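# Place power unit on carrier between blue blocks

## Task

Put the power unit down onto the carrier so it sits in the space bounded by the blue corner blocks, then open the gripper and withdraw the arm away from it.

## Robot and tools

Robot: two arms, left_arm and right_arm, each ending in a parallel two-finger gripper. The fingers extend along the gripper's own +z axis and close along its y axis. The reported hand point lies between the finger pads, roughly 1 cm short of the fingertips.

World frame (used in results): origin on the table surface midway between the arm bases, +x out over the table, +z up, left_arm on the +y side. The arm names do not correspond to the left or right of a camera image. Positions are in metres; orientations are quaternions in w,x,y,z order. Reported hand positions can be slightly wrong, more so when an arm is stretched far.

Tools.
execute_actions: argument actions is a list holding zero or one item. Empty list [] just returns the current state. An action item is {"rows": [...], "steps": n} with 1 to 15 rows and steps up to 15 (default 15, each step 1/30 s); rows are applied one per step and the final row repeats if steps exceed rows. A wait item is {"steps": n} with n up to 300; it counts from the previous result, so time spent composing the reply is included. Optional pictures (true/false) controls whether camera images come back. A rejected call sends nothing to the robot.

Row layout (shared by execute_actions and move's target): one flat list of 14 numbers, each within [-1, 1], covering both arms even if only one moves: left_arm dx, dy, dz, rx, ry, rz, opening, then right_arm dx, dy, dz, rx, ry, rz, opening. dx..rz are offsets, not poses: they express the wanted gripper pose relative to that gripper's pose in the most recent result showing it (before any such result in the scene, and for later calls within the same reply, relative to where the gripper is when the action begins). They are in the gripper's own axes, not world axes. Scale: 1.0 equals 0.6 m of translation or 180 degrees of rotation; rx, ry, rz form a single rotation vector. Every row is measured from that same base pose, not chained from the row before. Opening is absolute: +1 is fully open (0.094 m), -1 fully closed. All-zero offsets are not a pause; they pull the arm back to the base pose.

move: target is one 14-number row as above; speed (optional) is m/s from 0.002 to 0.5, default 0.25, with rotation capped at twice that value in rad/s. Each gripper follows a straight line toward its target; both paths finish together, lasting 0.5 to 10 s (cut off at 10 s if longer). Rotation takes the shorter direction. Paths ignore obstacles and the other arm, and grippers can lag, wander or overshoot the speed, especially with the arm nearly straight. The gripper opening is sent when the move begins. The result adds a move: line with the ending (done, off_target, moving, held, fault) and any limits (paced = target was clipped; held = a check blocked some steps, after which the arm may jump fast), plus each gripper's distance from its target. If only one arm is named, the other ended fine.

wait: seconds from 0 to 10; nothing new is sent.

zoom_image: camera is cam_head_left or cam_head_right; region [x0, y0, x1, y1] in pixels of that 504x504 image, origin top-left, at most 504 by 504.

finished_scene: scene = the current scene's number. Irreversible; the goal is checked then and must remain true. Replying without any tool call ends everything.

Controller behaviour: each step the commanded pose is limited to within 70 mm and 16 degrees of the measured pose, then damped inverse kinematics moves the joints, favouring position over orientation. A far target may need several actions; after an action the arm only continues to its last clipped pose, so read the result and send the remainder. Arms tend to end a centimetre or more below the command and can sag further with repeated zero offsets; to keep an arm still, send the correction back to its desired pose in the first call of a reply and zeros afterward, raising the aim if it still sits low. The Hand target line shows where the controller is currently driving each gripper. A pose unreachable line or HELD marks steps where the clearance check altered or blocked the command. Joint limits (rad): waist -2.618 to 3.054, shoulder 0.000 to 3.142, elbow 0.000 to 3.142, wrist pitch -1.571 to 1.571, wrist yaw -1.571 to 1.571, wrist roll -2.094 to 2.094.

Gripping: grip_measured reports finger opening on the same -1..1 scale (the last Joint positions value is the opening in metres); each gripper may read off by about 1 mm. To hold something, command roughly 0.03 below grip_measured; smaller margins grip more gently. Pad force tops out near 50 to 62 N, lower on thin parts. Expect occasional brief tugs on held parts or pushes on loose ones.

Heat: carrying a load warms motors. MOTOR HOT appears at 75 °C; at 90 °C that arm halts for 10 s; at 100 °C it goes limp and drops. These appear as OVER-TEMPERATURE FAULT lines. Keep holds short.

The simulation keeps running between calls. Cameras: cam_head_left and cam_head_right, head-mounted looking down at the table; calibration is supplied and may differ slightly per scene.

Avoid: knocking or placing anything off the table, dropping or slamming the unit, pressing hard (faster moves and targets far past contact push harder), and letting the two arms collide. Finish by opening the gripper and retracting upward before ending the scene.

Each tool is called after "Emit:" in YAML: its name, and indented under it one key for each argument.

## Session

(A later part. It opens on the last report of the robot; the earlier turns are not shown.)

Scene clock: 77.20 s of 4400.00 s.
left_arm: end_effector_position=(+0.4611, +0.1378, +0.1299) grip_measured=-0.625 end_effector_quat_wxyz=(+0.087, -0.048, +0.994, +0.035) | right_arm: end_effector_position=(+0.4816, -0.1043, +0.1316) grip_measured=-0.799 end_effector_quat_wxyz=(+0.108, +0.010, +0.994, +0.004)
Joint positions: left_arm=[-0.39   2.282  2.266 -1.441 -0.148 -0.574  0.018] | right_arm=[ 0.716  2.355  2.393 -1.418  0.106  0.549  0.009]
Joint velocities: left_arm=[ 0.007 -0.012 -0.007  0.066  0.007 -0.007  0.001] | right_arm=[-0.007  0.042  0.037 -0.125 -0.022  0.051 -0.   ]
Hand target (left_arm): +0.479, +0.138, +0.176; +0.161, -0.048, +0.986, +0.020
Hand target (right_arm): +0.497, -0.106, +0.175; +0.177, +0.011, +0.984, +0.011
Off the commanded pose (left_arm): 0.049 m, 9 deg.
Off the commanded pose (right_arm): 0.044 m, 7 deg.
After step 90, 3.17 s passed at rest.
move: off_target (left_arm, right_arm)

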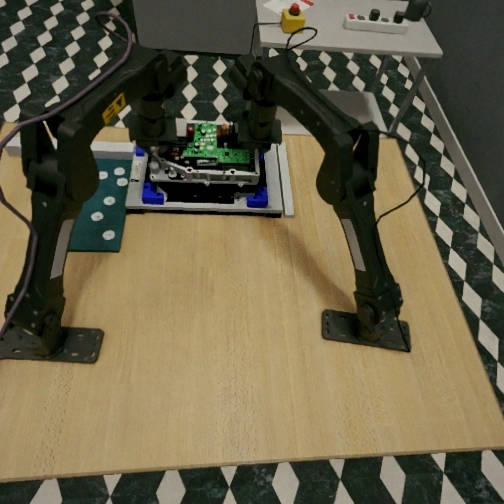

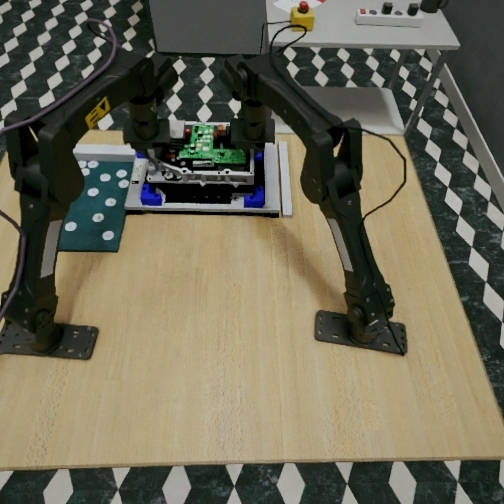

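Emit:
move:
  target: [-0.043,-0.003,-0.013,0.008,-0.05,0,-1,-0.042,-0.002,-0.005,-0.004,-0.045,0,-1]
  speed: 0.015

Emit:
zoom_image:
  camera: "cam_head_left"
  region: [120, 80, 300, 260]

Scene clock: 88.57 s of 4400.00 s.
left_arm: end_effector_position=(+0.4608, +0.1391, +0.0911) grip_measured=-0.626 end_effector_quat_wxyz=(+0.077, -0.048, +0.995, +0.041) | right_arm: end_effector_position=(+0.4823, -0.1022, +0.0914) grip_measured=-0.799 end_effector_quat_wxyz=(+0.094, +0.008, +0.996, +0.004)
Joint positions: left_arm=[-0.388  2.277  2.104 -1.307 -0.148 -0.575  0.018] | right_arm=[ 0.714  2.355  2.235 -1.285  0.091  0.546  0.009]
Joint velocities: left_arm=[-0.002  0.007  0.002 -0.051  0.081 -0.022 -0.   ] | right_arm=[-0.002 -0.007 -0.007 -0.037 -0.051 -0.081  0.   ]
Hand target (left_arm): +0.481, +0.139, +0.143; +0.162, -0.046, +0.985, +0.027
Hand target (right_arm): +0.502, -0.107, +0.141; +0.175, +0.011, +0.984, +0.009
Off the commanded pose (left_arm): 0.057 m, 10 deg.
Off the commanded pose (right_arm): 0.054 m, 10 deg.
After step 90, 2.77 s passed at rest.
move: off_target (left_arm, right_arm)

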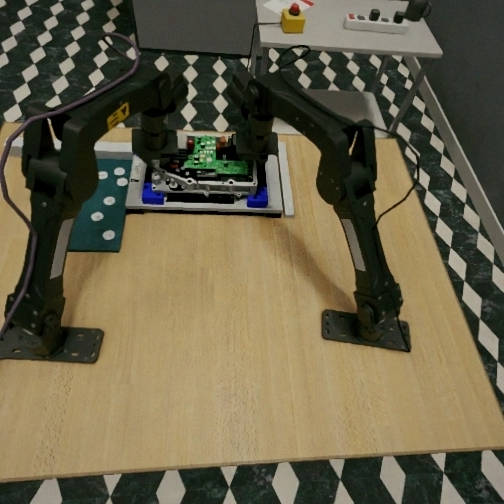

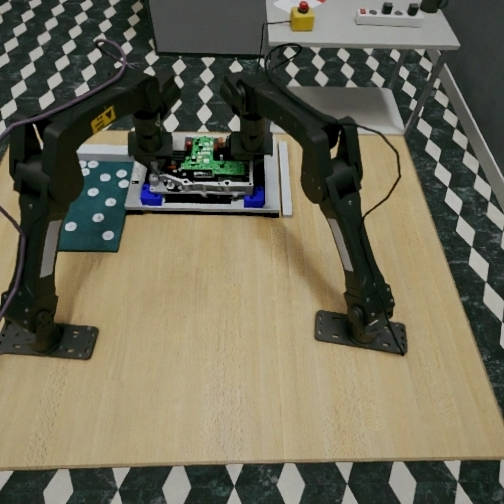

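Region (120, 80, 300, 260) of cam_head_left's 504x504 image, scaled by 2.800, with more detail than that image has.

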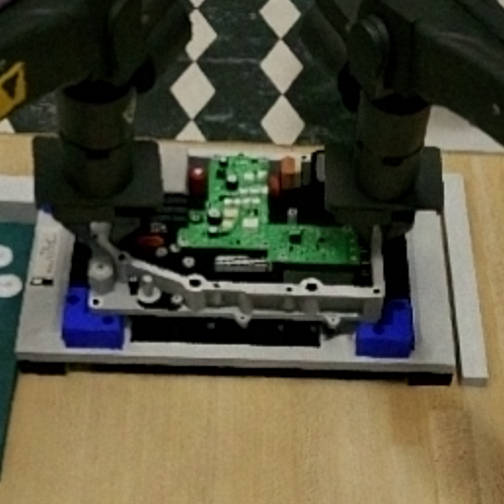

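Shift −y ~3 mm and lower.

Emit:
move:
  target: [-0.046,-0.006,-0.046,0.008,-0.055,0,-1,-0.047,-0.012,-0.04,-0.004,-0.052,0,-1]
  speed: 0.015

Emit:
zoom_image:
  camera: "cam_head_left"
  region: [120, 80, 300, 260]

Scene clock: 101.40 s of 4400.00 s.
left_arm: end_effector_position=(+0.4580, +0.1366, +0.0701) grip_measured=-0.627 end_effector_quat_wxyz=(+0.068, -0.046, +0.996, +0.036) | right_arm: end_effector_position=(+0.4795, -0.1052, +0.0702) grip_measured=-0.799 end_effector_quat_wxyz=(+0.087, +0.008, +0.996, +0.007)
Joint positions: left_arm=[-0.389  2.28   2.029 -1.238 -0.13  -0.573  0.018] | right_arm=[ 0.707  2.336  2.119 -1.197  0.078  0.541  0.009]
Joint velocities: left_arm=[-0.012  0.002  0.007 -0.125 -0.037 -0.037 -0.002] | right_arm=[ 0.012 -0.002  0.002 -0.007  0.051 -0.022  0.001]
Hand target (left_arm): +0.480, +0.137, +0.123; +0.160, -0.047, +0.986, +0.032
Hand target (right_arm): +0.502, -0.111, +0.121; +0.172, +0.010, +0.985, +0.009
Off the commanded pose (left_arm): 0.058 m, 11 deg.
Off the commanded pose (right_arm): 0.057 m, 10 deg.
After step 90, 3.80 s passed at rest.
move: off_target (left_arm, right_arm)

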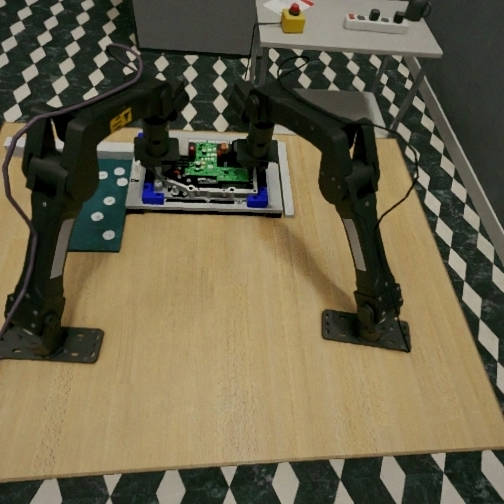

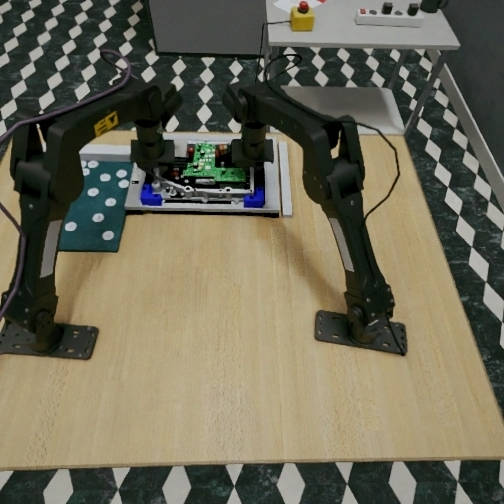

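Region (120, 80, 300, 260) of cam_head_left's 504x504 image, scaled by 2.800, with more detail than that image has.

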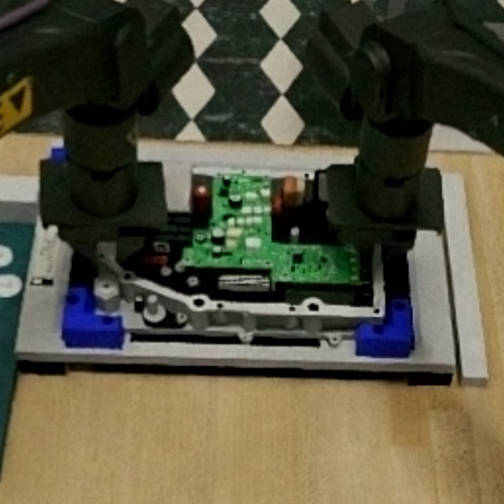

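Emit:
move:
  target: [-0.01,0,0.005,0,-0.015,0,-1,-0.01,0,0.005,0,-0.015,0,-1]
  speed: 0.01

Emit:
move:
  target: [0,0,0,0,0,0,-0.4,0,0,0,0,0,0,-0.6]

Emit:
move:
  target: [0.02,0,-0.17,0,-0.05,0,-0.4,0.02,0,-0.17,0,-0.05,0,-0.6]
  speed: 0.1

Emit:
move:
  target: [0.3,0.3,-0.05,0,0,0,-0.4,0.3,-0.3,-0.05,0,0,0,-0.6]

Emit:
zoom_image:
  camera: "cam_head_left"
  region: [130, 125, 290, 225]

Scene clock: 115.13 s of 4400.00 s.
left_arm: end_effector_position=(+0.4569, +0.1365, +0.0661) grip_measured=-0.627 end_effector_quat_wxyz=(+0.069, -0.046, +0.996, +0.033) | right_arm: end_effector_position=(+0.4785, -0.1051, +0.0660) grip_measured=-0.799 end_effector_quat_wxyz=(+0.086, +0.010, +0.996, +0.011)
Joint positions: left_arm=[-0.389  2.271  1.998 -1.213 -0.127 -0.573  0.018] | right_arm=[ 0.705  2.33   2.093 -1.176  0.07   0.543  0.009]
Joint velocities: left_arm=[-0.007 -0.032 -0.002  0.007  0.037  0.051 -0.001] | right_arm=[ 0.007 -0.002  0.002  0.081 -0.022  0.022  0.   ]
Hand target (left_arm): +0.464, +0.137, +0.068; +0.091, -0.045, +0.994, +0.037
Hand target (right_arm): +0.486, -0.105, +0.069; +0.110, +0.008, +0.994, +0.006
Off the commanded pose (left_arm): 0.008 m, 3 deg.
Off the commanded pose (right_arm): 0.008 m, 3 deg.
After step 90, 8.17 s passed at rest.
move: off_target (left_arm, right_arm)

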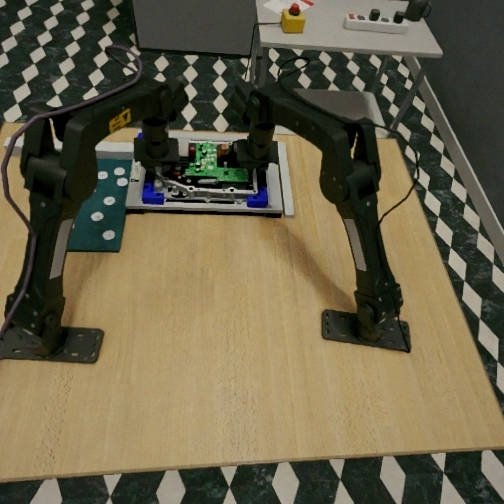

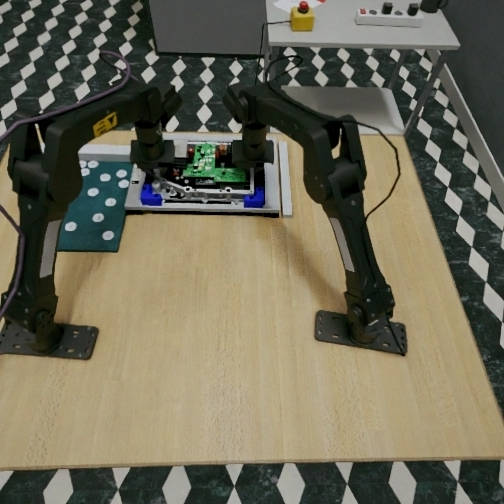

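Scene clock: 115.63 s of 4400.00 s.
left_arm: end_effector_position=(+0.4562, +0.1366, +0.0634) grip_measured=-0.402 end_effector_quat_wxyz=(+0.065, -0.046, +0.996, +0.034) | right_arm: end_effector_position=(+0.4783, -0.1056, +0.0659) grip_measured=-0.603 end_effector_quat_wxyz=(+0.085, +0.010, +0.996, +0.009)
Joint positions: left_arm=[-0.389  2.277  1.998 -1.214 -0.126 -0.573  0.028] | right_arm=[ 0.705  2.33   2.093 -1.177  0.072  0.543  0.019]
Joint velocities: left_arm=[0.007 0.007 0.002 0.051 0.051 0.037 0.   ] | right_arm=[-0.007 -0.017 -0.012  0.007  0.007 -0.051  0.001]
Hand target (left_arm): +0.457, +0.136, +0.066; +0.069, -0.046, +0.996, +0.033
Hand target (right_arm): +0.478, -0.105, +0.066; +0.085, +0.010, +0.996, +0.010
Off the commanded pose (left_arm): 0.003 m, 0 deg.
Off the commanded pose (right_arm): 0.001 m, 0 deg.
move: done

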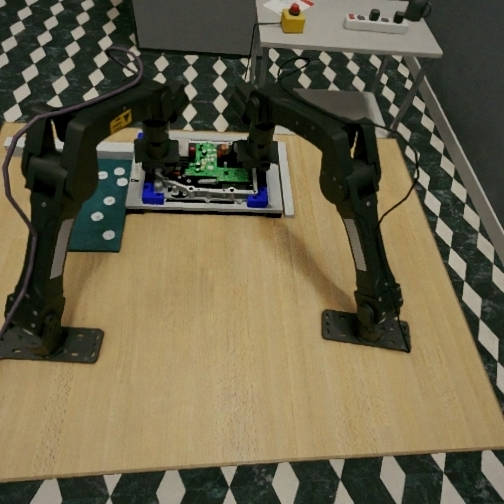

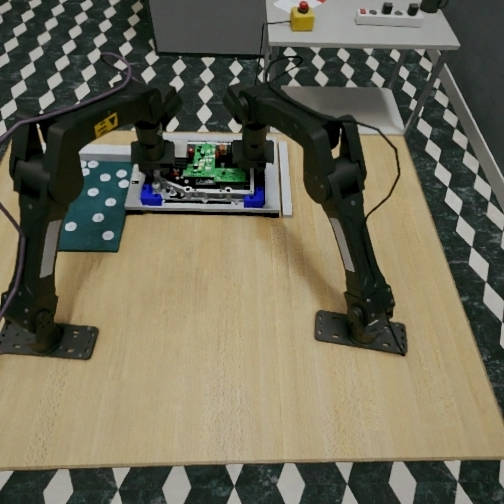

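Scene clock: 117.20 s of 4400.00 s.
left_arm: end_effector_position=(+0.4281, +0.1302, +0.1442) grip_measured=-0.402 end_effector_quat_wxyz=(+0.119, -0.039, +0.991, +0.046) | right_arm: end_effector_position=(+0.4542, -0.1025, +0.1553) grip_measured=-0.602 end_effector_quat_wxyz=(+0.157, +0.010, +0.987, +0.016)
Joint positions: left_arm=[-0.465  2.105  2.025 -1.344 -0.209 -0.624  0.028] | right_arm=[ 0.766  2.114  2.063 -1.239  0.15   0.588  0.019]
Joint velocities: left_arm=[-0.007  0.002 -0.012  0.007  0.022 -0.007  0.001] | right_arm=[ 0.002 -0.007  0.002  0.022  0.051 -0.007 -0.   ]
Hand target (left_arm): +0.431, +0.127, +0.162; +0.143, -0.043, +0.988, +0.038
Hand target (right_arm): +0.449, -0.106, +0.164; +0.163, +0.010, +0.987, +0.009
Off the commanded pose (left_arm): 0.019 m, 3 deg.
Off the commanded pose (right_arm): 0.011 m, 1 deg.
move: off_target (left_arm, right_arm)

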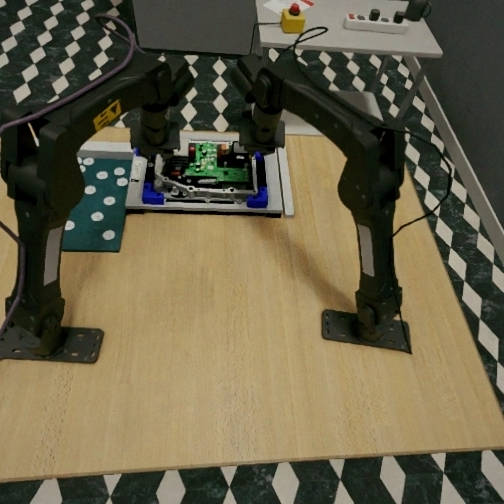

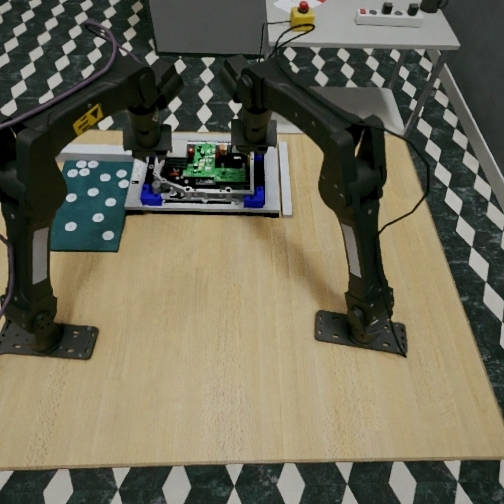

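Scene clock: 118.80 s of 4400.00 s.
left_arm: end_effector_position=(+0.2315, +0.2909, +0.1434) grip_measured=-0.402 end_effector_quat_wxyz=(+0.114, -0.037, +0.992, +0.046) | right_arm: end_effector_position=(+0.2761, -0.2781, +0.1237) grip_measured=-0.602 end_effector_quat_wxyz=(+0.157, +0.009, +0.988, +0.012)
Joint positions: left_arm=[-0.271  1.114  0.992 -1.274 -0.175 -0.427  0.028] | right_arm=[ 0.514  1.146  0.909 -1.029  0.083  0.343  0.019]
Joint velocities: left_arm=[-0.002  0.012 -0.012  0.037  0.051  0.022  0.   ] | right_arm=[-0.017 -0.012  0.007 -0.037 -0.007 -0.007 -0.   ]
Hand target (left_arm): +0.231, +0.293, +0.145; +0.119, -0.039, +0.991, +0.045
Hand target (right_arm): +0.273, -0.280, +0.124; +0.159, +0.009, +0.987, +0.015
Off the commanded pose (left_arm): 0.004 m, 1 deg.
Off the commanded pose (right_arm): 0.005 m, 0 deg.
move: done

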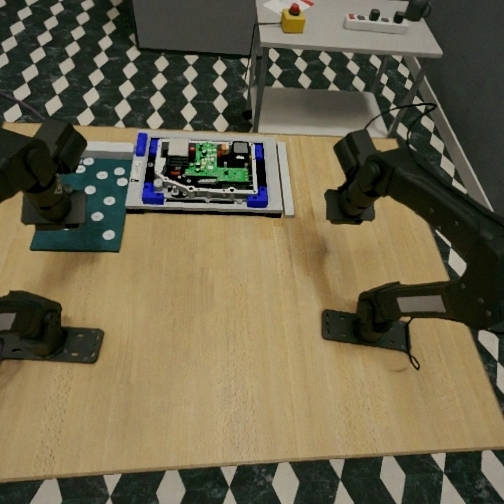

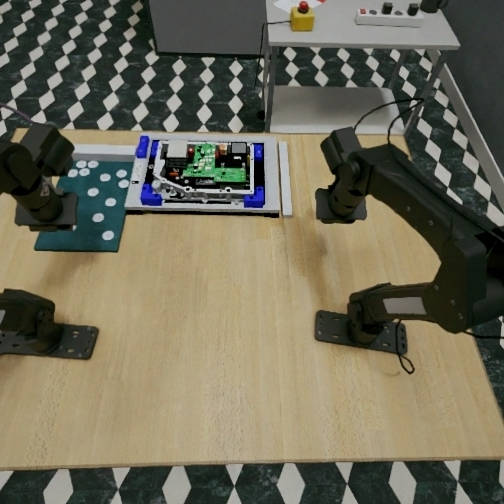

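Region (130, 125, 290, 225) of cam_head_left's 504x504 image, scaled by 3.150, with more detail than that image has; it fills the top 315 rows of this view, and the rest is white.

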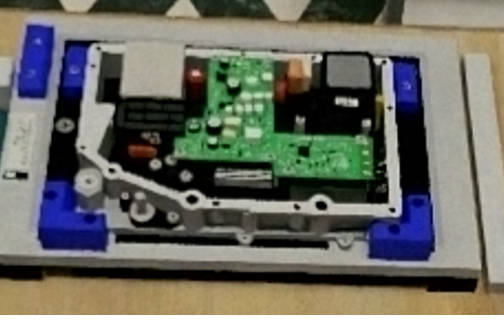

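Emit:
finished_scene:
  scene: 2

The scene is finished: the task was done.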